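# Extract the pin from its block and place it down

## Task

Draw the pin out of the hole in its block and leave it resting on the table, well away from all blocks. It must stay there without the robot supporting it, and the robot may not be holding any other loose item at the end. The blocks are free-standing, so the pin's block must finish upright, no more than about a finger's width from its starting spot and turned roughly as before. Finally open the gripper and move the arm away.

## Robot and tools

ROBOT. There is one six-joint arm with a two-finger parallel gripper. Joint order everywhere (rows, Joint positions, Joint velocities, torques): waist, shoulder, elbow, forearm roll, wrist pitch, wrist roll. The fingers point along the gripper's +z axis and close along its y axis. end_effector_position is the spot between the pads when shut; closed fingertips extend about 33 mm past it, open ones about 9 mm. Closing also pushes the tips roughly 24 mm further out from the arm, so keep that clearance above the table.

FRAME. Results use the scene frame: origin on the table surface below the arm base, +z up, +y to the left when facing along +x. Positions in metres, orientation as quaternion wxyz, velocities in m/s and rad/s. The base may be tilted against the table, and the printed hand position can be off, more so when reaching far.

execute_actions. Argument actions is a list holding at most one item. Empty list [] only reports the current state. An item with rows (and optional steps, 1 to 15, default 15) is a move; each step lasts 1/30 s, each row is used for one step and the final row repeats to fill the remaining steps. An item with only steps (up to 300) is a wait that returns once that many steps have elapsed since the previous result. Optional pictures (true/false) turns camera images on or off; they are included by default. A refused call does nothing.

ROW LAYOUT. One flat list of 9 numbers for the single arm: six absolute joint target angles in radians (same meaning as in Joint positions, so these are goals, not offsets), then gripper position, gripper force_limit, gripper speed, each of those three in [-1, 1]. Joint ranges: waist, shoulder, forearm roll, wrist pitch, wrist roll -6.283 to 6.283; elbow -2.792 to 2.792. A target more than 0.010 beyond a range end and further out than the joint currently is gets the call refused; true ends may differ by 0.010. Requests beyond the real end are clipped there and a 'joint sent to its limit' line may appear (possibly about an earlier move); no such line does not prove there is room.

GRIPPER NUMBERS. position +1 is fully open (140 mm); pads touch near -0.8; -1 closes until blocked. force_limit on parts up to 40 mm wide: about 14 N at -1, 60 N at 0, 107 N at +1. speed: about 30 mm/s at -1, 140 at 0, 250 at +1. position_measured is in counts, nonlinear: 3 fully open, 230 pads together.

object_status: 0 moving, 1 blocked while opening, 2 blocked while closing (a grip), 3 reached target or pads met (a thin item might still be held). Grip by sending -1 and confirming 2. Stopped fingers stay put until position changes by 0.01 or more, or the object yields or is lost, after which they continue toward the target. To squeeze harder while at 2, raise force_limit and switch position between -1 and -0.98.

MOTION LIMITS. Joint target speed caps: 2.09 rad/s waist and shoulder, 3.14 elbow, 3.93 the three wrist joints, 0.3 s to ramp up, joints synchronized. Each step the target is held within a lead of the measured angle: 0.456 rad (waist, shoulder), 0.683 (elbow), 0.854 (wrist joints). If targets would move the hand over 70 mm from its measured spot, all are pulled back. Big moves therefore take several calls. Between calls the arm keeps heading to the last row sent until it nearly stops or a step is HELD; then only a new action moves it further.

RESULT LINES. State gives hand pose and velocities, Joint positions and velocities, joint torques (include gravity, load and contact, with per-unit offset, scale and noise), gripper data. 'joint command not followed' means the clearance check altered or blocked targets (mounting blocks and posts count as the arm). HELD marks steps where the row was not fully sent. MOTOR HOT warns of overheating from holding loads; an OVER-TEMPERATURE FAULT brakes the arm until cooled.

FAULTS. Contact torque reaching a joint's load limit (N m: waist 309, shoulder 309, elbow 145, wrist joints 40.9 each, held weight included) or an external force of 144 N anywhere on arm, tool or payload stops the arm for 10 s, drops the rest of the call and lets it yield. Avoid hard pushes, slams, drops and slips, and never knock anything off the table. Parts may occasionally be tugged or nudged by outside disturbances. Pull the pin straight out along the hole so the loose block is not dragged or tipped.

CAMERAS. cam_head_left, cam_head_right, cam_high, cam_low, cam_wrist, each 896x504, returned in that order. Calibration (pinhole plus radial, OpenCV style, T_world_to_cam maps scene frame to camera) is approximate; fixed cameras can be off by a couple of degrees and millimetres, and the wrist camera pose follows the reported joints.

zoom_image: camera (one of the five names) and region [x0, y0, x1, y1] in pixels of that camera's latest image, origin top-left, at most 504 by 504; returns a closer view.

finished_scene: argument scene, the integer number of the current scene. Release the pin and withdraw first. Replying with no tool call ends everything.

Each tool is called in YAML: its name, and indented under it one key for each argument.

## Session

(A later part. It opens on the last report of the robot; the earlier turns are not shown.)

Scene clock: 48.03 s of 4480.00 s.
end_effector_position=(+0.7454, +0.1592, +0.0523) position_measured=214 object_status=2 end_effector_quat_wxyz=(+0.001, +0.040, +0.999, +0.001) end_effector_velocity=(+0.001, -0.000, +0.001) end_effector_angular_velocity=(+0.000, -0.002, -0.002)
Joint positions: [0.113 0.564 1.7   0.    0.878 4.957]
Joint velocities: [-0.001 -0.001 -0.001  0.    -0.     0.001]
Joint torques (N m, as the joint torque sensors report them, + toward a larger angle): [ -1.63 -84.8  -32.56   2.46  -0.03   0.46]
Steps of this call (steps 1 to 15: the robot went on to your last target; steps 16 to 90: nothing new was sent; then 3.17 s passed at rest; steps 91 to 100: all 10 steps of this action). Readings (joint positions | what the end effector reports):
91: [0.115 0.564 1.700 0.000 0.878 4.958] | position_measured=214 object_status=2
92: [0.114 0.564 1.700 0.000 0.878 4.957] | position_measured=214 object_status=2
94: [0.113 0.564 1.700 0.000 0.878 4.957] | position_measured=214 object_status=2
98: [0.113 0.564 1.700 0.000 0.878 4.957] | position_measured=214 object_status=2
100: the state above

execute_actions:
  actions:
    - {"rows":[[0.1139,0.5627,1.702,0,0.8769,4.9573,-1,0,-0.7],[0.1143,0.5615,1.7042,0,0.8759,4.9577,-1,0,-0.7],[0.1146,0.5603,1.7063,0,0.875,4.958,-1,0,-0.7],[0.1149,0.5591,1.7084,0,0.8741,4.9583,-1,0,-0.7],[0.1152,0.558,1.7105,0,0.8731,4.9586,-1,0,-0.7],[0.1156,0.5568,1.7127,0,0.8721,4.959,-1,0,-0.7],[0.1159,0.5556,1.7148,0,0.8712,4.9593,-1,0,-0.7],[0.1162,0.5544,1.7169,0,0.8703,4.9596,-1,0,-0.7],[0.1166,0.5532,1.7191,0,0.8693,4.96,-1,0,-0.7],[0.1169,0.552,1.7212,0,0.8684,4.9603,-1,0,-0.7]],"steps":15}

zoom_image:
  camera: "cam_wrist"
  region: [360, 120, 560, 340]

Scene clock: 52.43 s of 4480.00 s.
end_effector_position=(+0.7354, +0.1602, +0.0522) position_measured=214 object_status=2 end_effector_quat_wxyz=(+0.001, +0.040, +0.999, +0.001) end_effector_velocity=(-0.000, +0.000, -0.000) end_effector_angular_velocity=(-0.000, +0.000, +0.000)
Joint positions: [ 0.117  0.552  1.721 -0.     0.868  4.96 ]
Joint velocities: [ 0.     0.001 -0.     0.    -0.    -0.   ]
Joint torques (N m, as the joint torque sensors report them, + toward a larger angle): [  0.89 -88.   -33.67   3.33   0.29   0.42]
Steps of this call (steps 1 to 15: the robot went on to your last target; steps 16 to 90: nothing new was sent; then 0.90 s passed at rest; steps 91 to 105: all 15 steps of this action). Readings (joint positions | what the end effector reports):
91: [0.113 0.564 1.700 -0.000 0.878 4.957] | position_measured=214 object_status=2
92: [0.113 0.564 1.701 -0.000 0.877 4.957] | position_measured=214 object_status=2
94: [0.114 0.561 1.705 -0.000 0.875 4.958] | position_measured=214 object_status=2
98: [0.116 0.556 1.714 -0.000 0.872 4.959] | position_measured=214 object_status=2
105: the state above
camera_calibration (this result's frames):
cam_wrist: T_world_to_cam=[[0.111887, 0.992462, -0.049999, -0.22717], [0.949873, -0.0920333, 0.298782, -0.67841], [0.291928, -0.0809226, -0.953011, 0.0266799], [0, 0, 0, 1]] pos_world=[0.662032, 0.16518, 0.216765]

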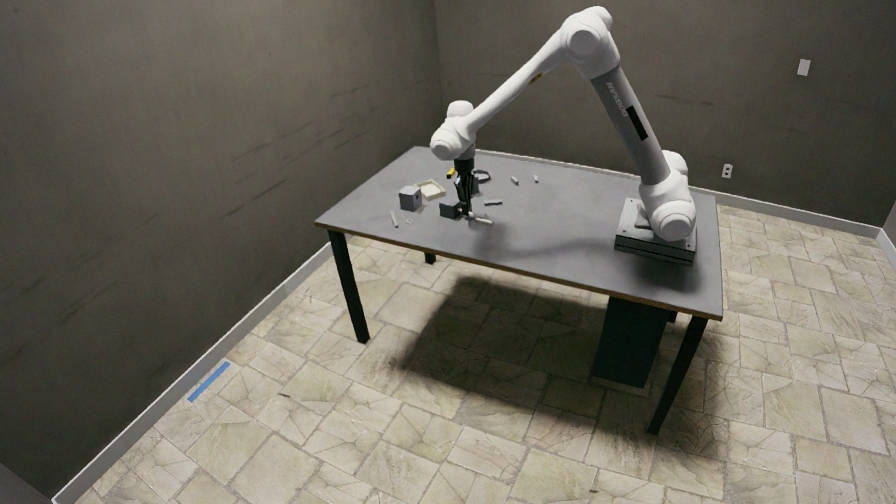

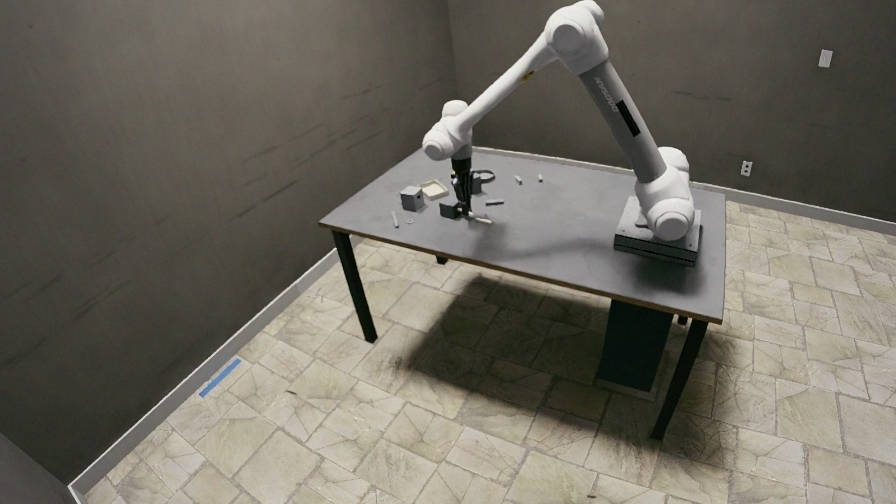

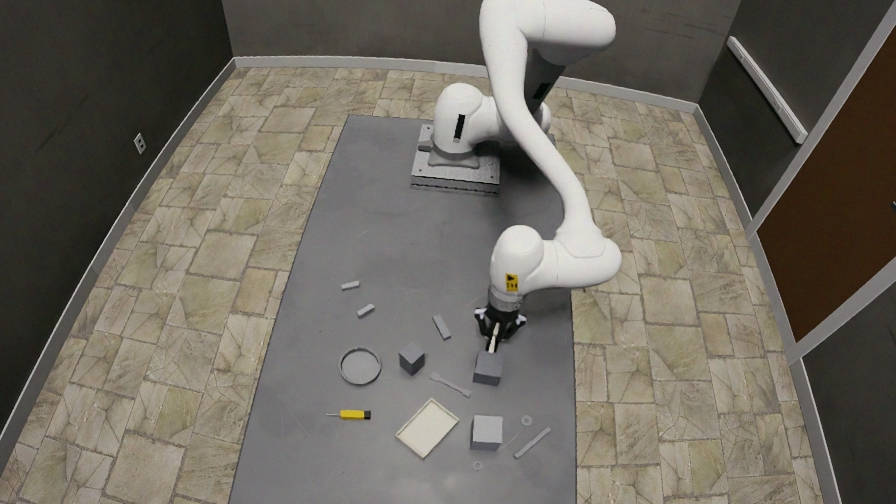

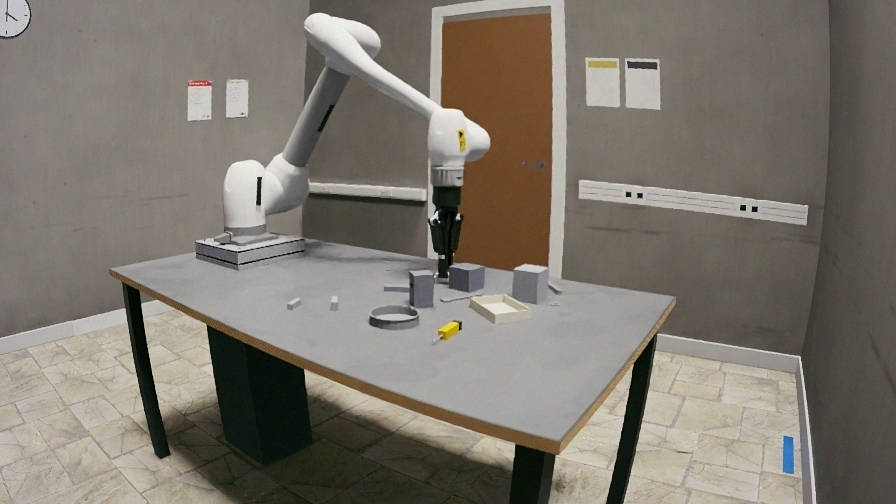

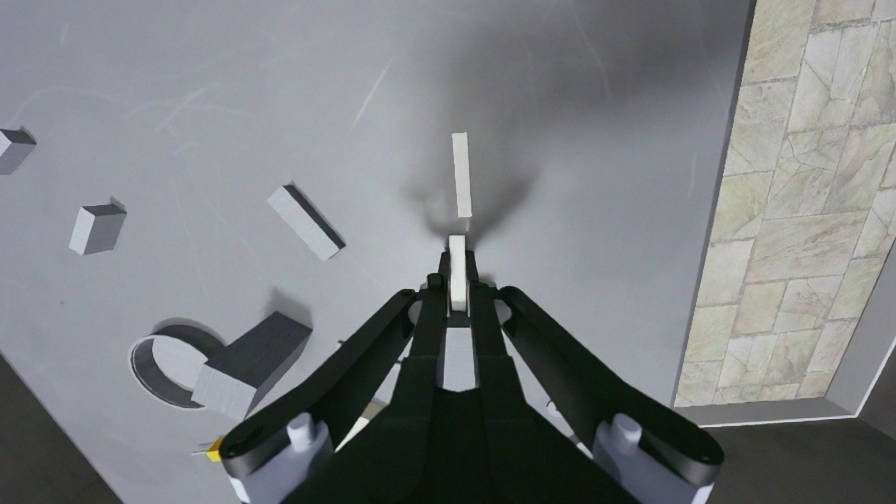

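Region (360, 120, 560, 340) of cam_wrist's 896x504 image, scaled by 2.291, with more detail than that image has; it fills the left 458 columns of this view, and the rest is white.

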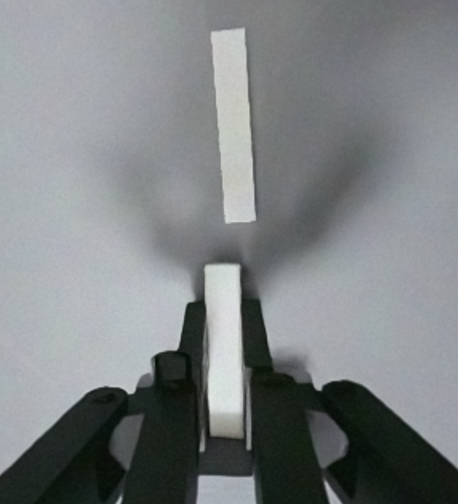

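Sliding freely. Continue to 30 mm.

execute_actions:
  actions:
    - {"rows":[[0.1176,0.5496,1.7254,0,0.8666,4.961,-1,0,-0.7],[0.1182,0.5472,1.7296,0,0.8648,4.9616,-1,0,-0.7],[0.1189,0.5449,1.7338,0,0.8629,4.9623,-1,0,-0.7],[0.1195,0.5425,1.738,0,0.8611,4.9629,-1,0,-0.7],[0.1202,0.5401,1.7422,0,0.8593,4.9636,-1,0,-0.7],[0.1209,0.5377,1.7464,0,0.8575,4.9643,-1,0,-0.7],[0.1215,0.5353,1.7505,0,0.8558,4.9649,-1,0,-0.7],[0.1222,0.533,1.7547,0,0.8539,4.9656,-1,0,-0.7],[0.1228,0.5306,1.7588,0,0.8522,4.9662,-1,0,-0.7],[0.1235,0.5282,1.7629,0,0.8505,4.9669,-1,0,-0.7]],"steps":15}

zoom_image:
  camera: "cam_head_left"
  region: [410, 160, 510, 240]

zoom_image:
  camera: "cam_low"
  region: [400, 220, 500, 310]

Scene clock: 56.40 s of 4480.00 s.
end_effector_position=(+0.7154, +0.1617, +0.0521) position_measured=214 object_status=2 end_effector_quat_wxyz=(+0.001, +0.040, +0.999, +0.001) end_effector_velocity=(-0.000, -0.000, -0.001) end_effector_angular_velocity=(+0.000, +0.001, -0.001)
Joint positions: [0.124 0.528 1.763 0.    0.851 4.967]
Joint velocities: [-0.     0.001  0.     0.    -0.     0.001]
Joint torques (N m, as the joint torque sensors report them, + toward a larger angle): [  1.08 -84.26 -33.19   3.44   0.29   0.34]
Steps of this call (steps 1 to 15: the robot went on to your last target; steps 16 to 90: nothing new was sent; then 0.47 s passed at rest; steps 91 to 105: all 15 steps of this action). Readings (joint positions | what the end effector reports):
91: [0.117 0.552 1.721 0.000 0.868 4.960] | position_measured=214 object_status=2
92: [0.117 0.551 1.724 0.000 0.867 4.961] | position_measured=214 object_status=2
94: [0.119 0.546 1.731 0.000 0.864 4.962] | position_measured=214 object_status=2
98: [0.121 0.537 1.748 0.000 0.857 4.965] | position_measured=214 object_status=2
105: the state above
camera_calibration (this result's frames):
cam_wrist: T_world_to_cam=[[0.111939, 0.992461, -0.0499077, -0.226525], [0.949872, -0.0921114, 0.298762, -0.659277], [0.291913, -0.080849, -0.953022, 0.0325918], [0, 0, 0, 1]] pos_world=[0.642072, 0.166725, 0.216722]

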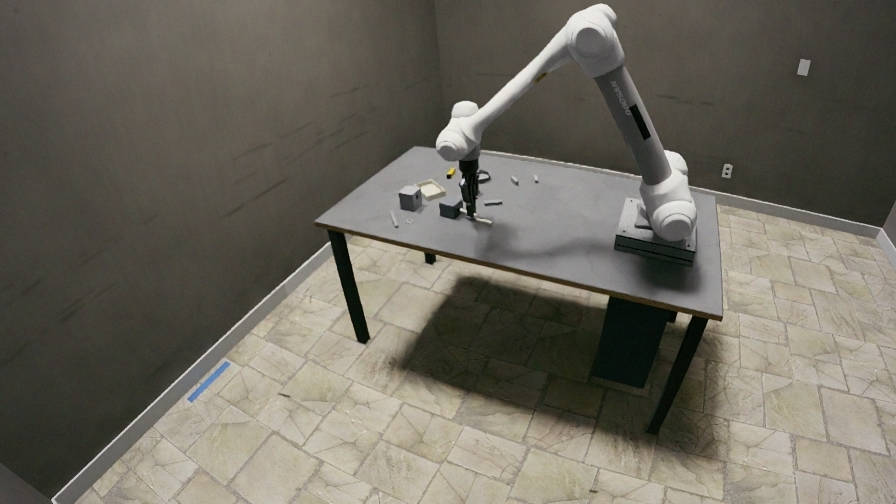

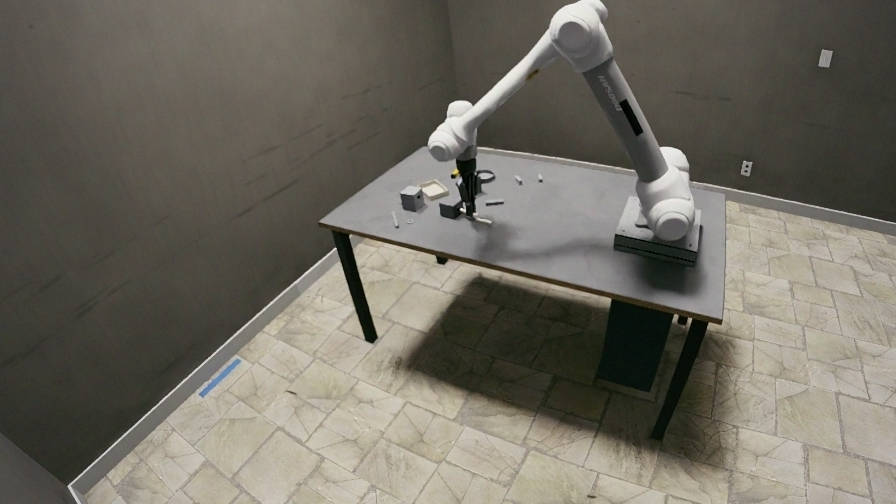

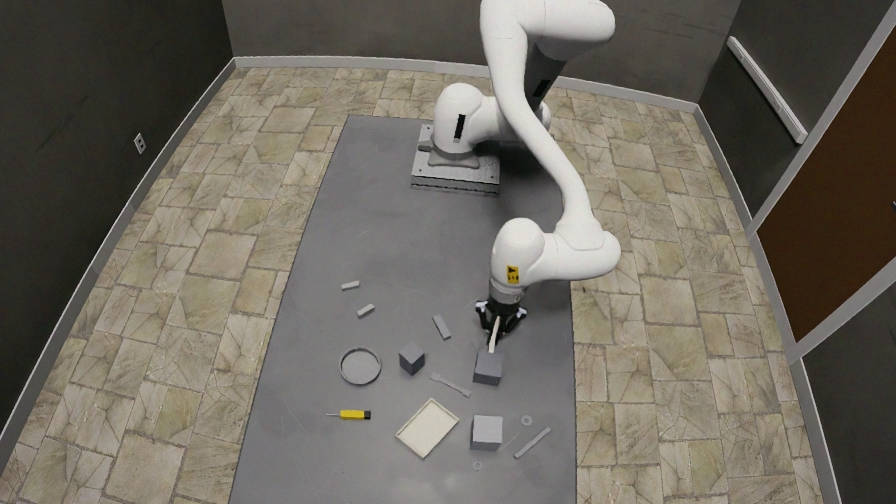

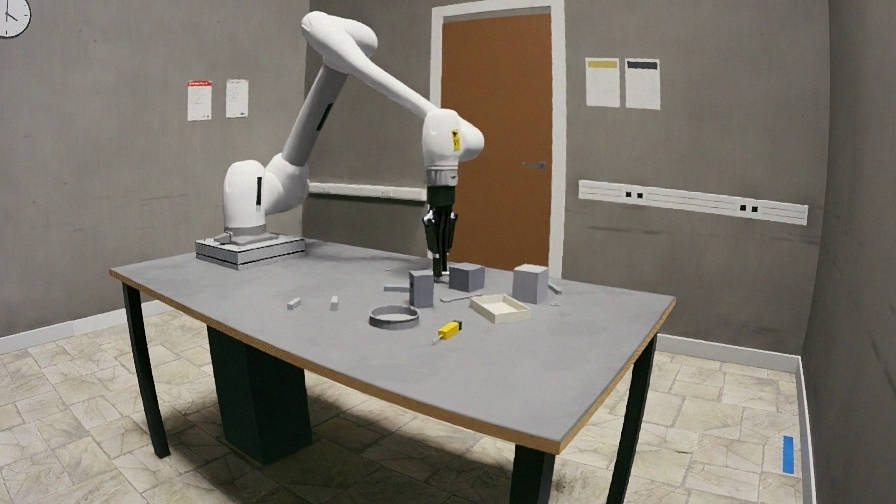

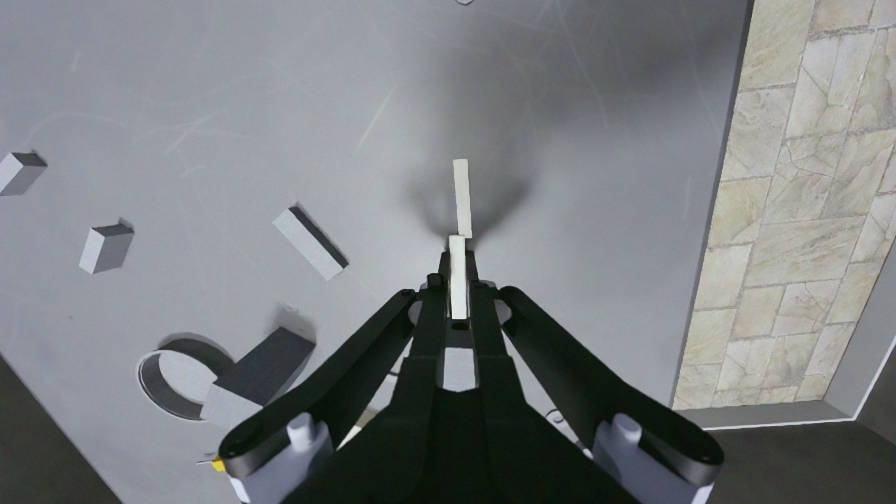

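Region (410, 160, 510, 240) of cam_head_left's 896x504 image, scaled by 5.040, with more detail than that image has; it fills the top 403 rows of this view, and the rest is white.

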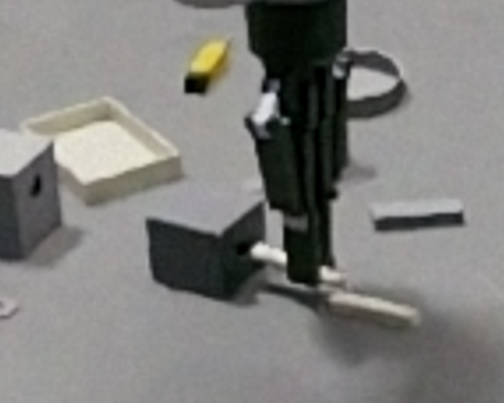

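Region (400, 220, 500, 310) of cam_low's 896x504 image, scaled by 5.040, with more detail than that image has; it fills the top 454 rows of this view, and the rest is white.

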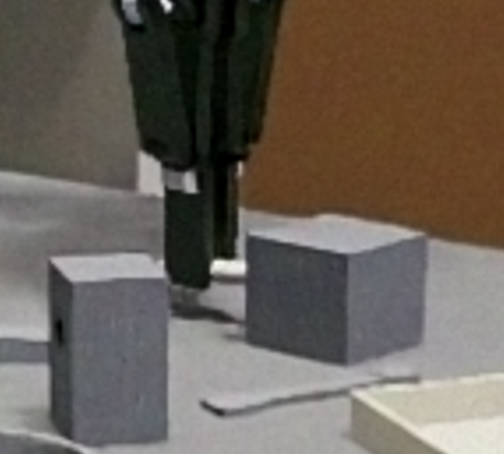

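execute_actions:
  actions:
    - {"rows":[[0.125,0.522,1.772,0,0.8476,4.967,-1,0,-0.7],[0.125,0.522,1.772,0,0.8476,4.967,-1,0,-0.7],[0.125,0.51,1.767,0,0.8646,4.967,-1,0,-0.7],[0.125,0.497,1.761,0,0.8836,4.967,-1,0,-0.7],[0.125,0.48,1.753,0,0.9086,4.967,-1,0,-0.7],[0.125,0.48,1.753,0,0.9086,4.967,-1,0,-0.7],[0.125,0.48,1.753,0,0.9086,4.967,-1,0,-0.7],[0.10,0.459,1.794,0,0.938,4.916,-1,0,-0.7],[0.078,0.438,1.835,0,0.968,4.865,-1,0,-0.7],[0.055,0.418,1.875,0,0.998,4.814,-1,0,-0.7],[0.031,0.397,1.916,0,1.028,4.763,-1,0,-0.7],[0.008,0.3763,1.9569,0,1.0584,4.7124,-1,0,-0.7]],"steps":15}
  pictures: false

execute_actions:
  actions:
    - {"rows":[[0.008,0.3763,1.9569,0,1.0584,4.7124,-1,0,-0.7],[0.008,0.3763,1.9569,0,1.0584,4.7124,-1,0,-0.7],[0.008,0.3763,1.9569,0,1.0584,4.7124,-1,0,-0.7],[0.008,0.387,1.9615,0,1.0431,4.7124,-1,0,-0.7],[0.008,0.398,1.966,0,1.0276,4.7124,-1,0,-0.7],[0.008,0.409,1.9706,0,1.012,4.7124,-1,0,-0.7],[0.008,0.419,1.975,0,0.9976,4.7124,-1,0,-0.7],[0.008,0.426,1.978,0,0.9876,4.7124,-1,0,-0.7],[0.008,0.4302,1.9797,0,0.9817,4.7124,-1,0,-0.7]],"steps":15}

zoom_image:
  camera: "cam_head_left"
  region: [450, 160, 570, 250]

zoom_image:
  camera: "cam_low"
  region: [330, 220, 450, 310]

Scene clock: 65.43 s of 4480.00 s.
end_effector_position=(+0.6026, +0.0939, +0.0862) position_measured=214 object_status=2 end_effector_quat_wxyz=(-0.082, -0.007, +0.997, -0.007) end_effector_velocity=(-0.545, -0.287, -0.016) end_effector_angular_velocity=(+0.056, +0.829, +0.437)
Joint positions: [ 0.046  0.41   1.889 -0.     1.01   4.796]
Joint velocities: [-0.381 -0.332  0.672  0.     0.48  -0.829]
Joint torques (N m, as the joint torque sensors report them, + toward a larger angle): [  2.67 -74.76 -33.16   3.33   0.91   0.48]
Steps of this call (steps 1 to 15: the robot went on to your last target; steps 16 to 90: nothing new was sent; then 5.53 s passed at rest; steps 91 to 105: all 15 steps of this action). Readings (joint positions | what the end effector reports):
91: [0.124 0.528 1.763 -0.000 0.850 4.967] | position_measured=214 object_status=2
92: [0.124 0.525 1.767 -0.000 0.849 4.967] | position_measured=214 object_status=2
94: [0.125 0.518 1.771 -0.000 0.853 4.967] | position_measured=214 object_status=2
98: [0.125 0.480 1.754 -0.000 0.907 4.967] | position_measured=214 object_status=2
105: the state above

Scene clock: 65.93 s of 4480.00 s.
end_effector_position=(+0.5468, +0.0673, +0.0428) position_measured=214 object_status=2 end_effector_quat_wxyz=(-0.123, -0.030, +0.992, -0.003) end_effector_velocity=(+0.001, +0.000, +0.000) end_effector_angular_velocity=(+0.000, -0.002, +0.002)
Joint positions: [0.008 0.43  1.98  0.    0.982 4.712]
Joint velocities: [ 0.    -0.001 -0.    -0.    -0.001 -0.002]
Joint torques (N m, as the joint torque sensors report them, + toward a larger angle): [  0.88 -70.65 -29.85   3.22   0.78   0.37]
Steps of this call (steps 1 to 15: all 15 steps of this action). Readings (joint positions | what the end effector reports):
1: [0.033 0.399 1.912 -0.000 1.026 4.768] | position_measured=214 object_status=2
2: [0.021 0.388 1.933 -0.000 1.041 4.742] | position_measured=214 object_status=2
4: [0.009 0.377 1.956 -0.000 1.057 4.714] | position_measured=214 object_status=2
8: [0.008 0.408 1.970 0.000 1.013 4.712] | position_measured=214 object_status=2
15: the state above
camera_calibration (this result's frames):
cam_wrist: T_world_to_cam=[[-0.0403795, 0.997566, -0.0568399, -0.0311689], [0.997617, 0.0434359, 0.0536054, -0.529734], [0.0559439, -0.0545399, -0.996943, 0.194411], [0, 0, 0, 1]] pos_world=[0.516337, 0.0647057, 0.220442]

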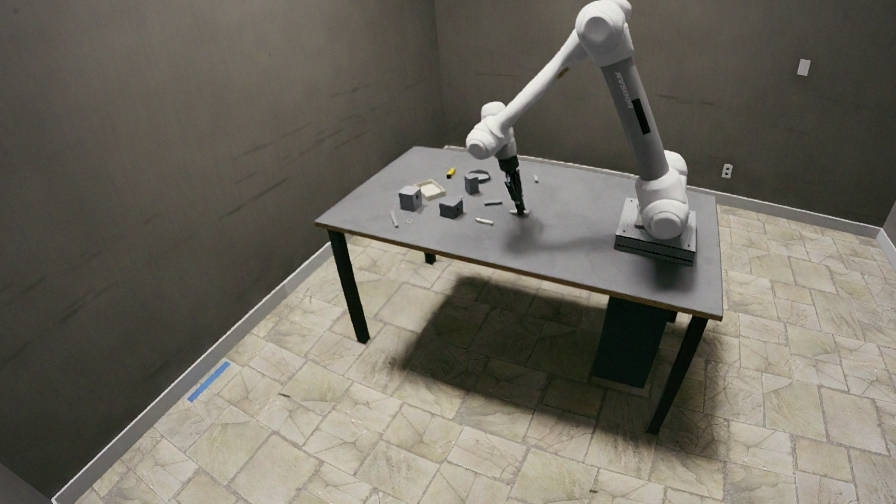

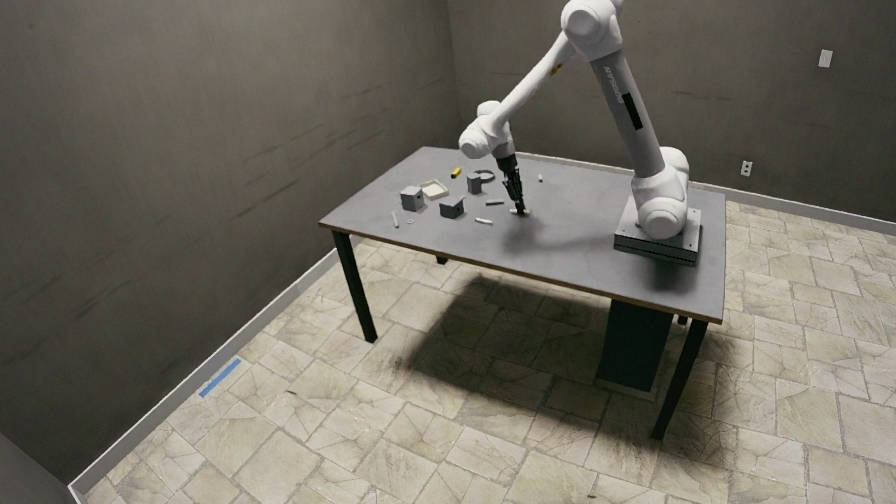

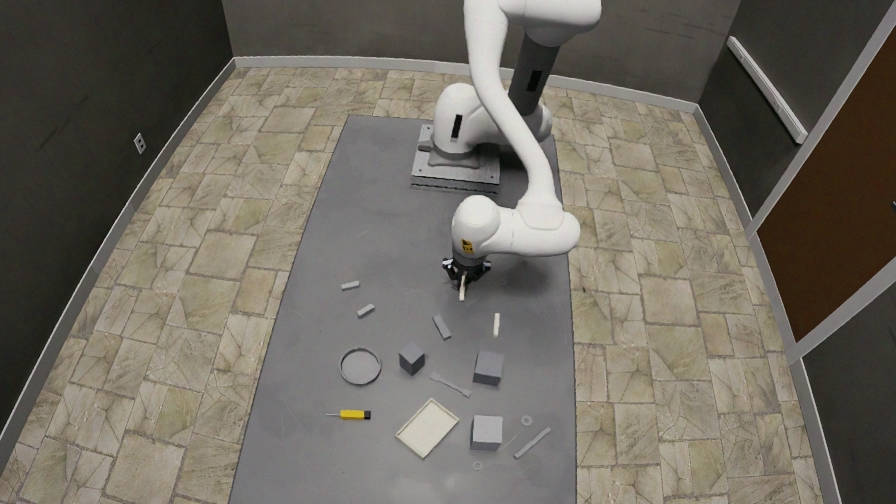

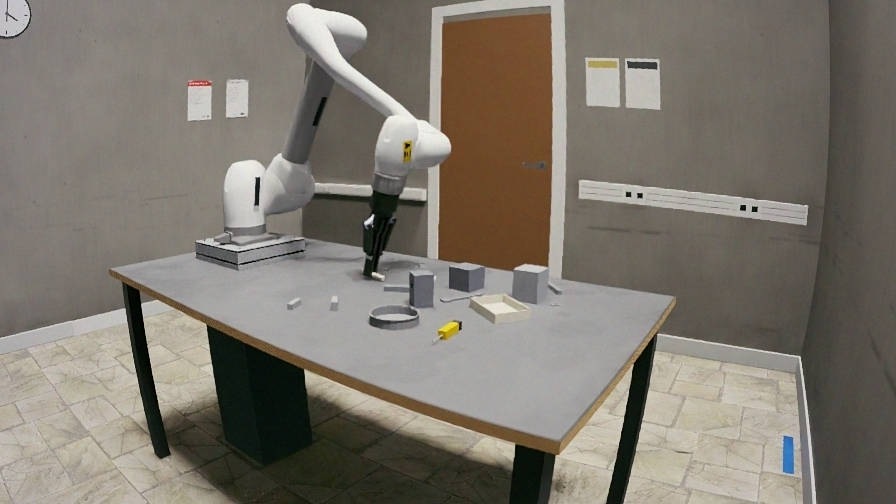

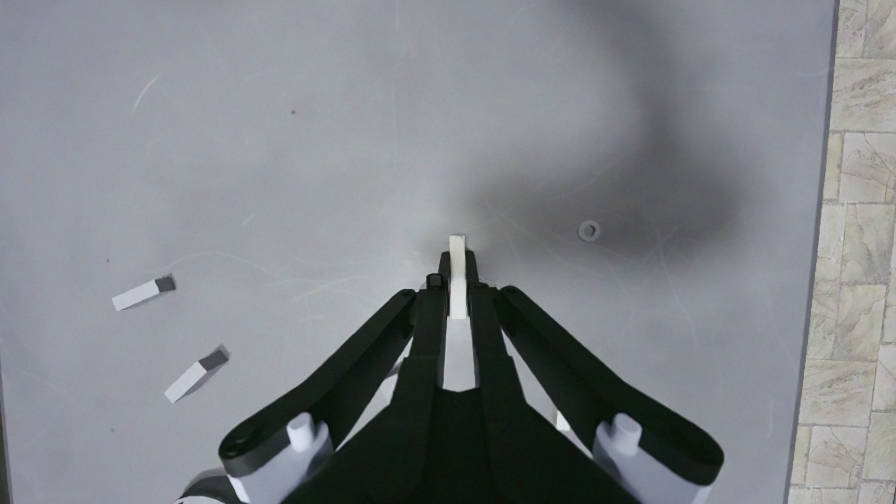

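Region (450, 160, 570, 250) of cam_head_left's 896x504 image, scaled by 4.200, with more detail than that image has; it fills the top 378 rows of this view, and the rest is white.

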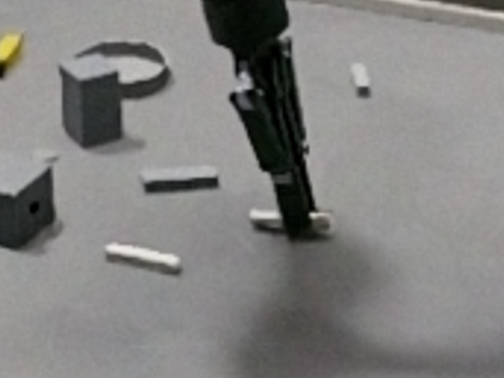

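Region (330, 220, 450, 310) of cam_low's 896x504 image, scaled by 4.200, with more detail than that image has; it fills the top 378 rows of this view, and the rest is white.

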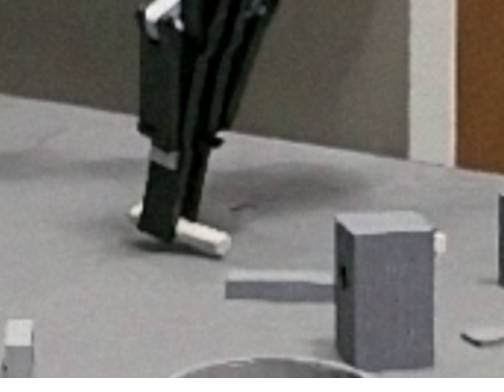

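Lower 4 mm slowly.

execute_actions:
  actions:
    - {"rows":[[0.008,0.4315,1.9802,0,0.9799,4.7124,-1,0,-0.7],[0.008,0.4328,1.9807,0,0.9781,4.7124,-1,0,-0.7],[0.008,0.434,1.9812,0,0.9764,4.7124,-1,0,-0.7],[0.008,0.4353,1.9817,0,0.9746,4.7124,-1,0,-0.7]],"steps":9}
  pictures: false

Scene clock: 70.30 s of 4480.00 s.
end_effector_position=(+0.5468, +0.0673, +0.0388) position_measured=214 object_status=2 end_effector_quat_wxyz=(-0.123, -0.030, +0.992, -0.003) end_effector_velocity=(-0.001, -0.000, -0.001) end_effector_angular_velocity=(-0.000, +0.001, -0.001)
Joint positions: [0.008 0.435 1.982 0.    0.975 4.712]
Joint velocities: [-0.001  0.001  0.001 -0.    -0.001  0.001]
Joint torques (N m, as the joint torque sensors report them, + toward a larger angle): [  1.6  -67.97 -28.27   3.02   0.95   0.31]
Steps of this call (steps 1 to 15: the robot went on to your last target; steps 16 to 90: nothing new was sent; then 1.07 s passed at rest; steps 91 to 99: all 9 steps of this action). Readings (joint positions | what the end effector reports):
91: [0.008 0.430 1.980 0.000 0.982 4.712] | position_measured=214 object_status=2
92: [0.008 0.431 1.980 0.000 0.981 4.712] | position_measured=214 object_status=2
94: [0.008 0.433 1.981 0.000 0.977 4.712] | position_measured=214 object_status=2
98: [0.008 0.435 1.982 0.000 0.975 4.712] | position_measured=214 object_status=2
99: the state above

Likely light contact. Release slowly.

execute_actions:
  actions:
    - {"rows":[[0.008,0.4353,1.9817,0,0.9746,4.7124,-0.45,0,-1]],"steps":15}
  pictures: false

execute_actions:
  actions:
    - {"rows":[[0.008,0.4353,1.9817,0,0.9746,4.7124,-0.45,0,-1],[0.008,0.425,1.977,0,0.9896,4.7124,-0.45,0,-1],[0.008,0.41,1.971,0,1.01,4.7124,-0.45,0,-1],[0.008,0.39,1.962,0,1.04,4.7124,-0.45,0,-1],[0.008,0.36,1.95,0,1.08,4.7124,-0.45,0,-1],[0.008,0.33,1.935,0,1.12,4.7124,-0.45,0,-1],[0.008,0.30,1.92,0,1.17,4.7124,-0.45,0,-1]],"steps":15}

Scene clock: 73.70 s of 4480.00 s.
end_effector_position=(+0.5467, +0.0673, +0.0387) position_measured=193 object_status=0 end_effector_quat_wxyz=(-0.123, -0.030, +0.992, -0.003) end_effector_velocity=(-0.001, -0.000, -0.001) end_effector_angular_velocity=(-0.000, +0.002, -0.000)
Joint positions: [ 0.008  0.435  1.982 -0.     0.975  4.712]
Joint velocities: [-0.     0.001  0.001 -0.    -0.     0.   ]
Joint torques (N m, as the joint torque sensors report them, + toward a larger angle): [  0.71 -70.9  -28.72   3.     1.     0.35]
Steps of this call (steps 1 to 15: the robot went on to your last target; steps 16 to 87: nothing new was sent; steps 88 to 102: all 15 steps of this action). Readings (joint positions | what the end effector reports):
88: [0.008 0.435 1.982 -0.000 0.975 4.712] | position_measured=214 object_status=0
89: [0.008 0.435 1.982 -0.000 0.975 4.712] | position_measured=214 object_status=0
91: [0.008 0.435 1.982 -0.000 0.975 4.712] | position_measured=210 object_status=0
95: [0.008 0.435 1.982 -0.000 0.975 4.712] | position_measured=204 object_status=0
102: the state above

Scene clock: 74.20 s of 4480.00 s.
end_effector_position=(+0.5436, +0.0669, +0.1493) position_measured=186 object_status=3 end_effector_quat_wxyz=(-0.122, -0.030, +0.992, -0.003) end_effector_velocity=(-0.001, -0.000, +0.001) end_effector_angular_velocity=(+0.000, +0.001, +0.001)
Joint positions: [ 0.008  0.3    1.92  -0.     1.17   4.712]
Joint velocities: [-0.    -0.002  0.001  0.     0.002 -0.001]
Joint torques (N m, as the joint torque sensors report them, + toward a larger angle): [  2.73 -66.57 -36.88   4.17   1.27   0.42]
Steps of this call (steps 1 to 15: all 15 steps of this action). Readings (joint positions | what the end effector reports):
1: [0.008 0.435 1.982 -0.000 0.975 4.712] | position_measured=191 object_status=0
2: [0.008 0.435 1.982 -0.000 0.975 4.712] | position_measured=189 object_status=0
4: [0.008 0.423 1.977 -0.000 0.993 4.712] | position_measured=186 object_status=0
8: [0.008 0.351 1.945 -0.000 1.094 4.712] | position_measured=186 object_status=0
15: the state above
camera_calibration (this result's frames):
cam_wrist: T_world_to_cam=[[-0.040361, 0.99756, -0.0569606, -0.0248472], [0.997521, 0.0435173, 0.0553041, -0.532429], [0.0576479, -0.0545873, -0.996843, 0.29986], [0, 0, 0, 1]] pos_world=[0.51282, 0.0643249, 0.326943]

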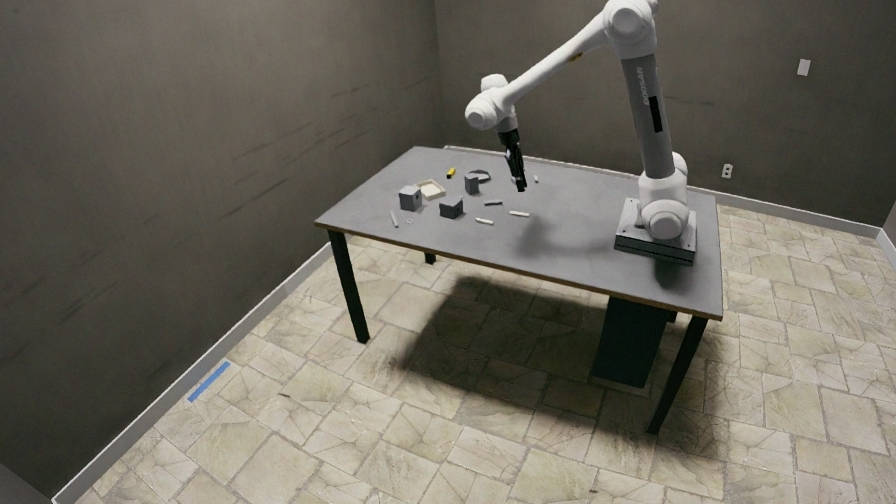

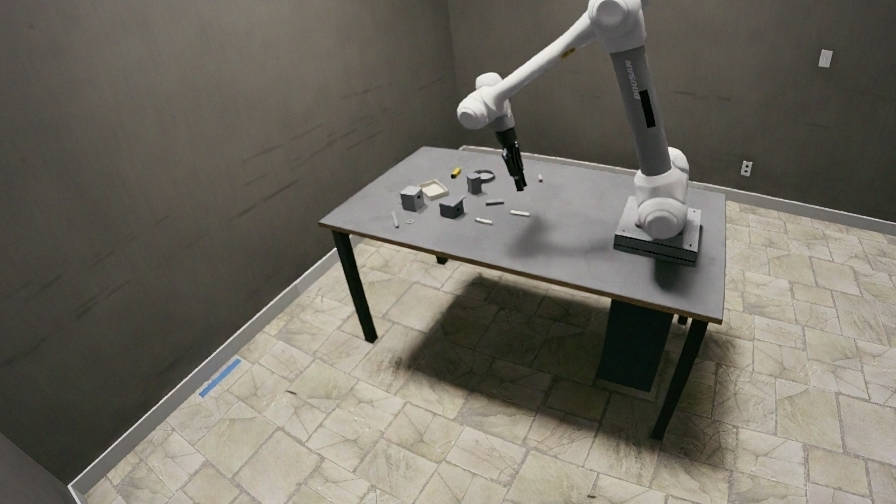

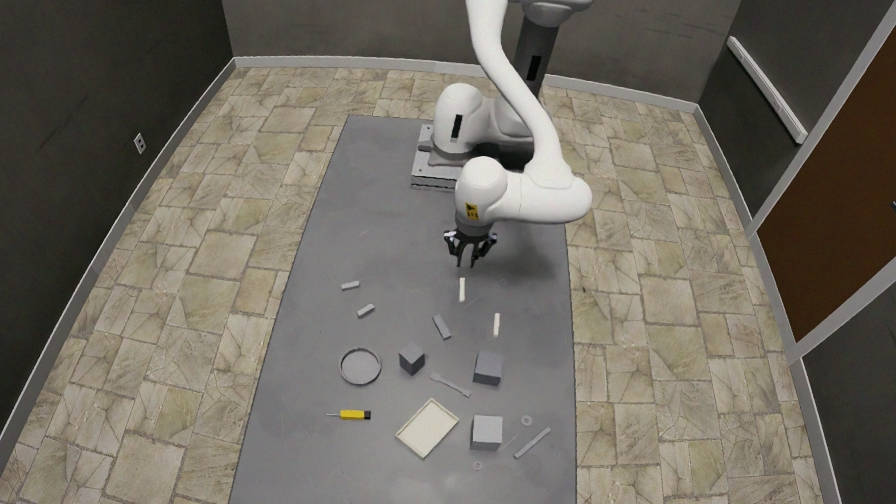

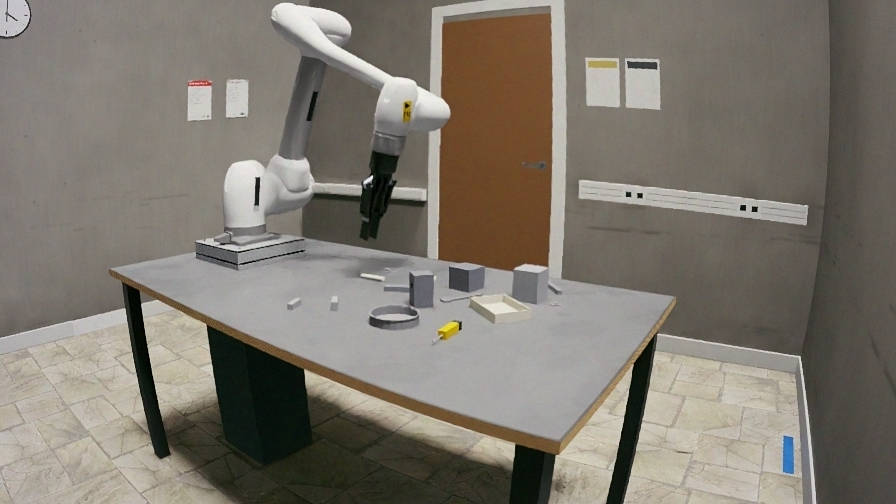

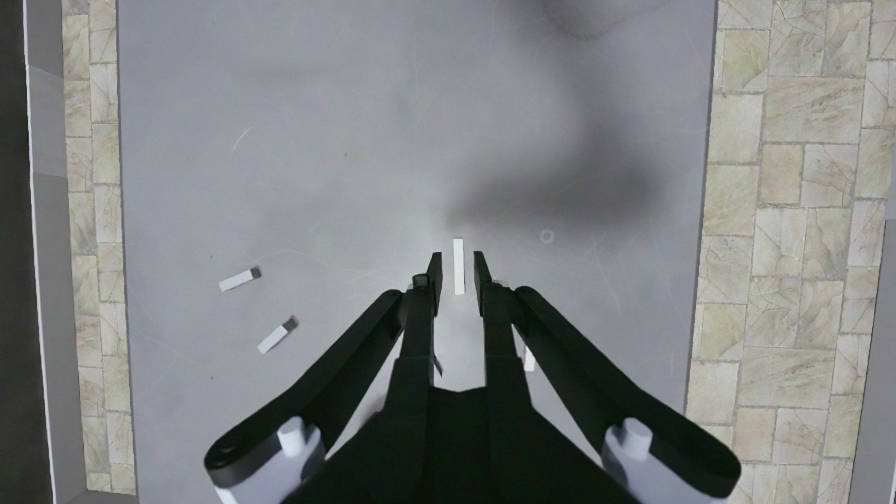

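finished_scene:
  scene: 1

The scene is finished: the task was done.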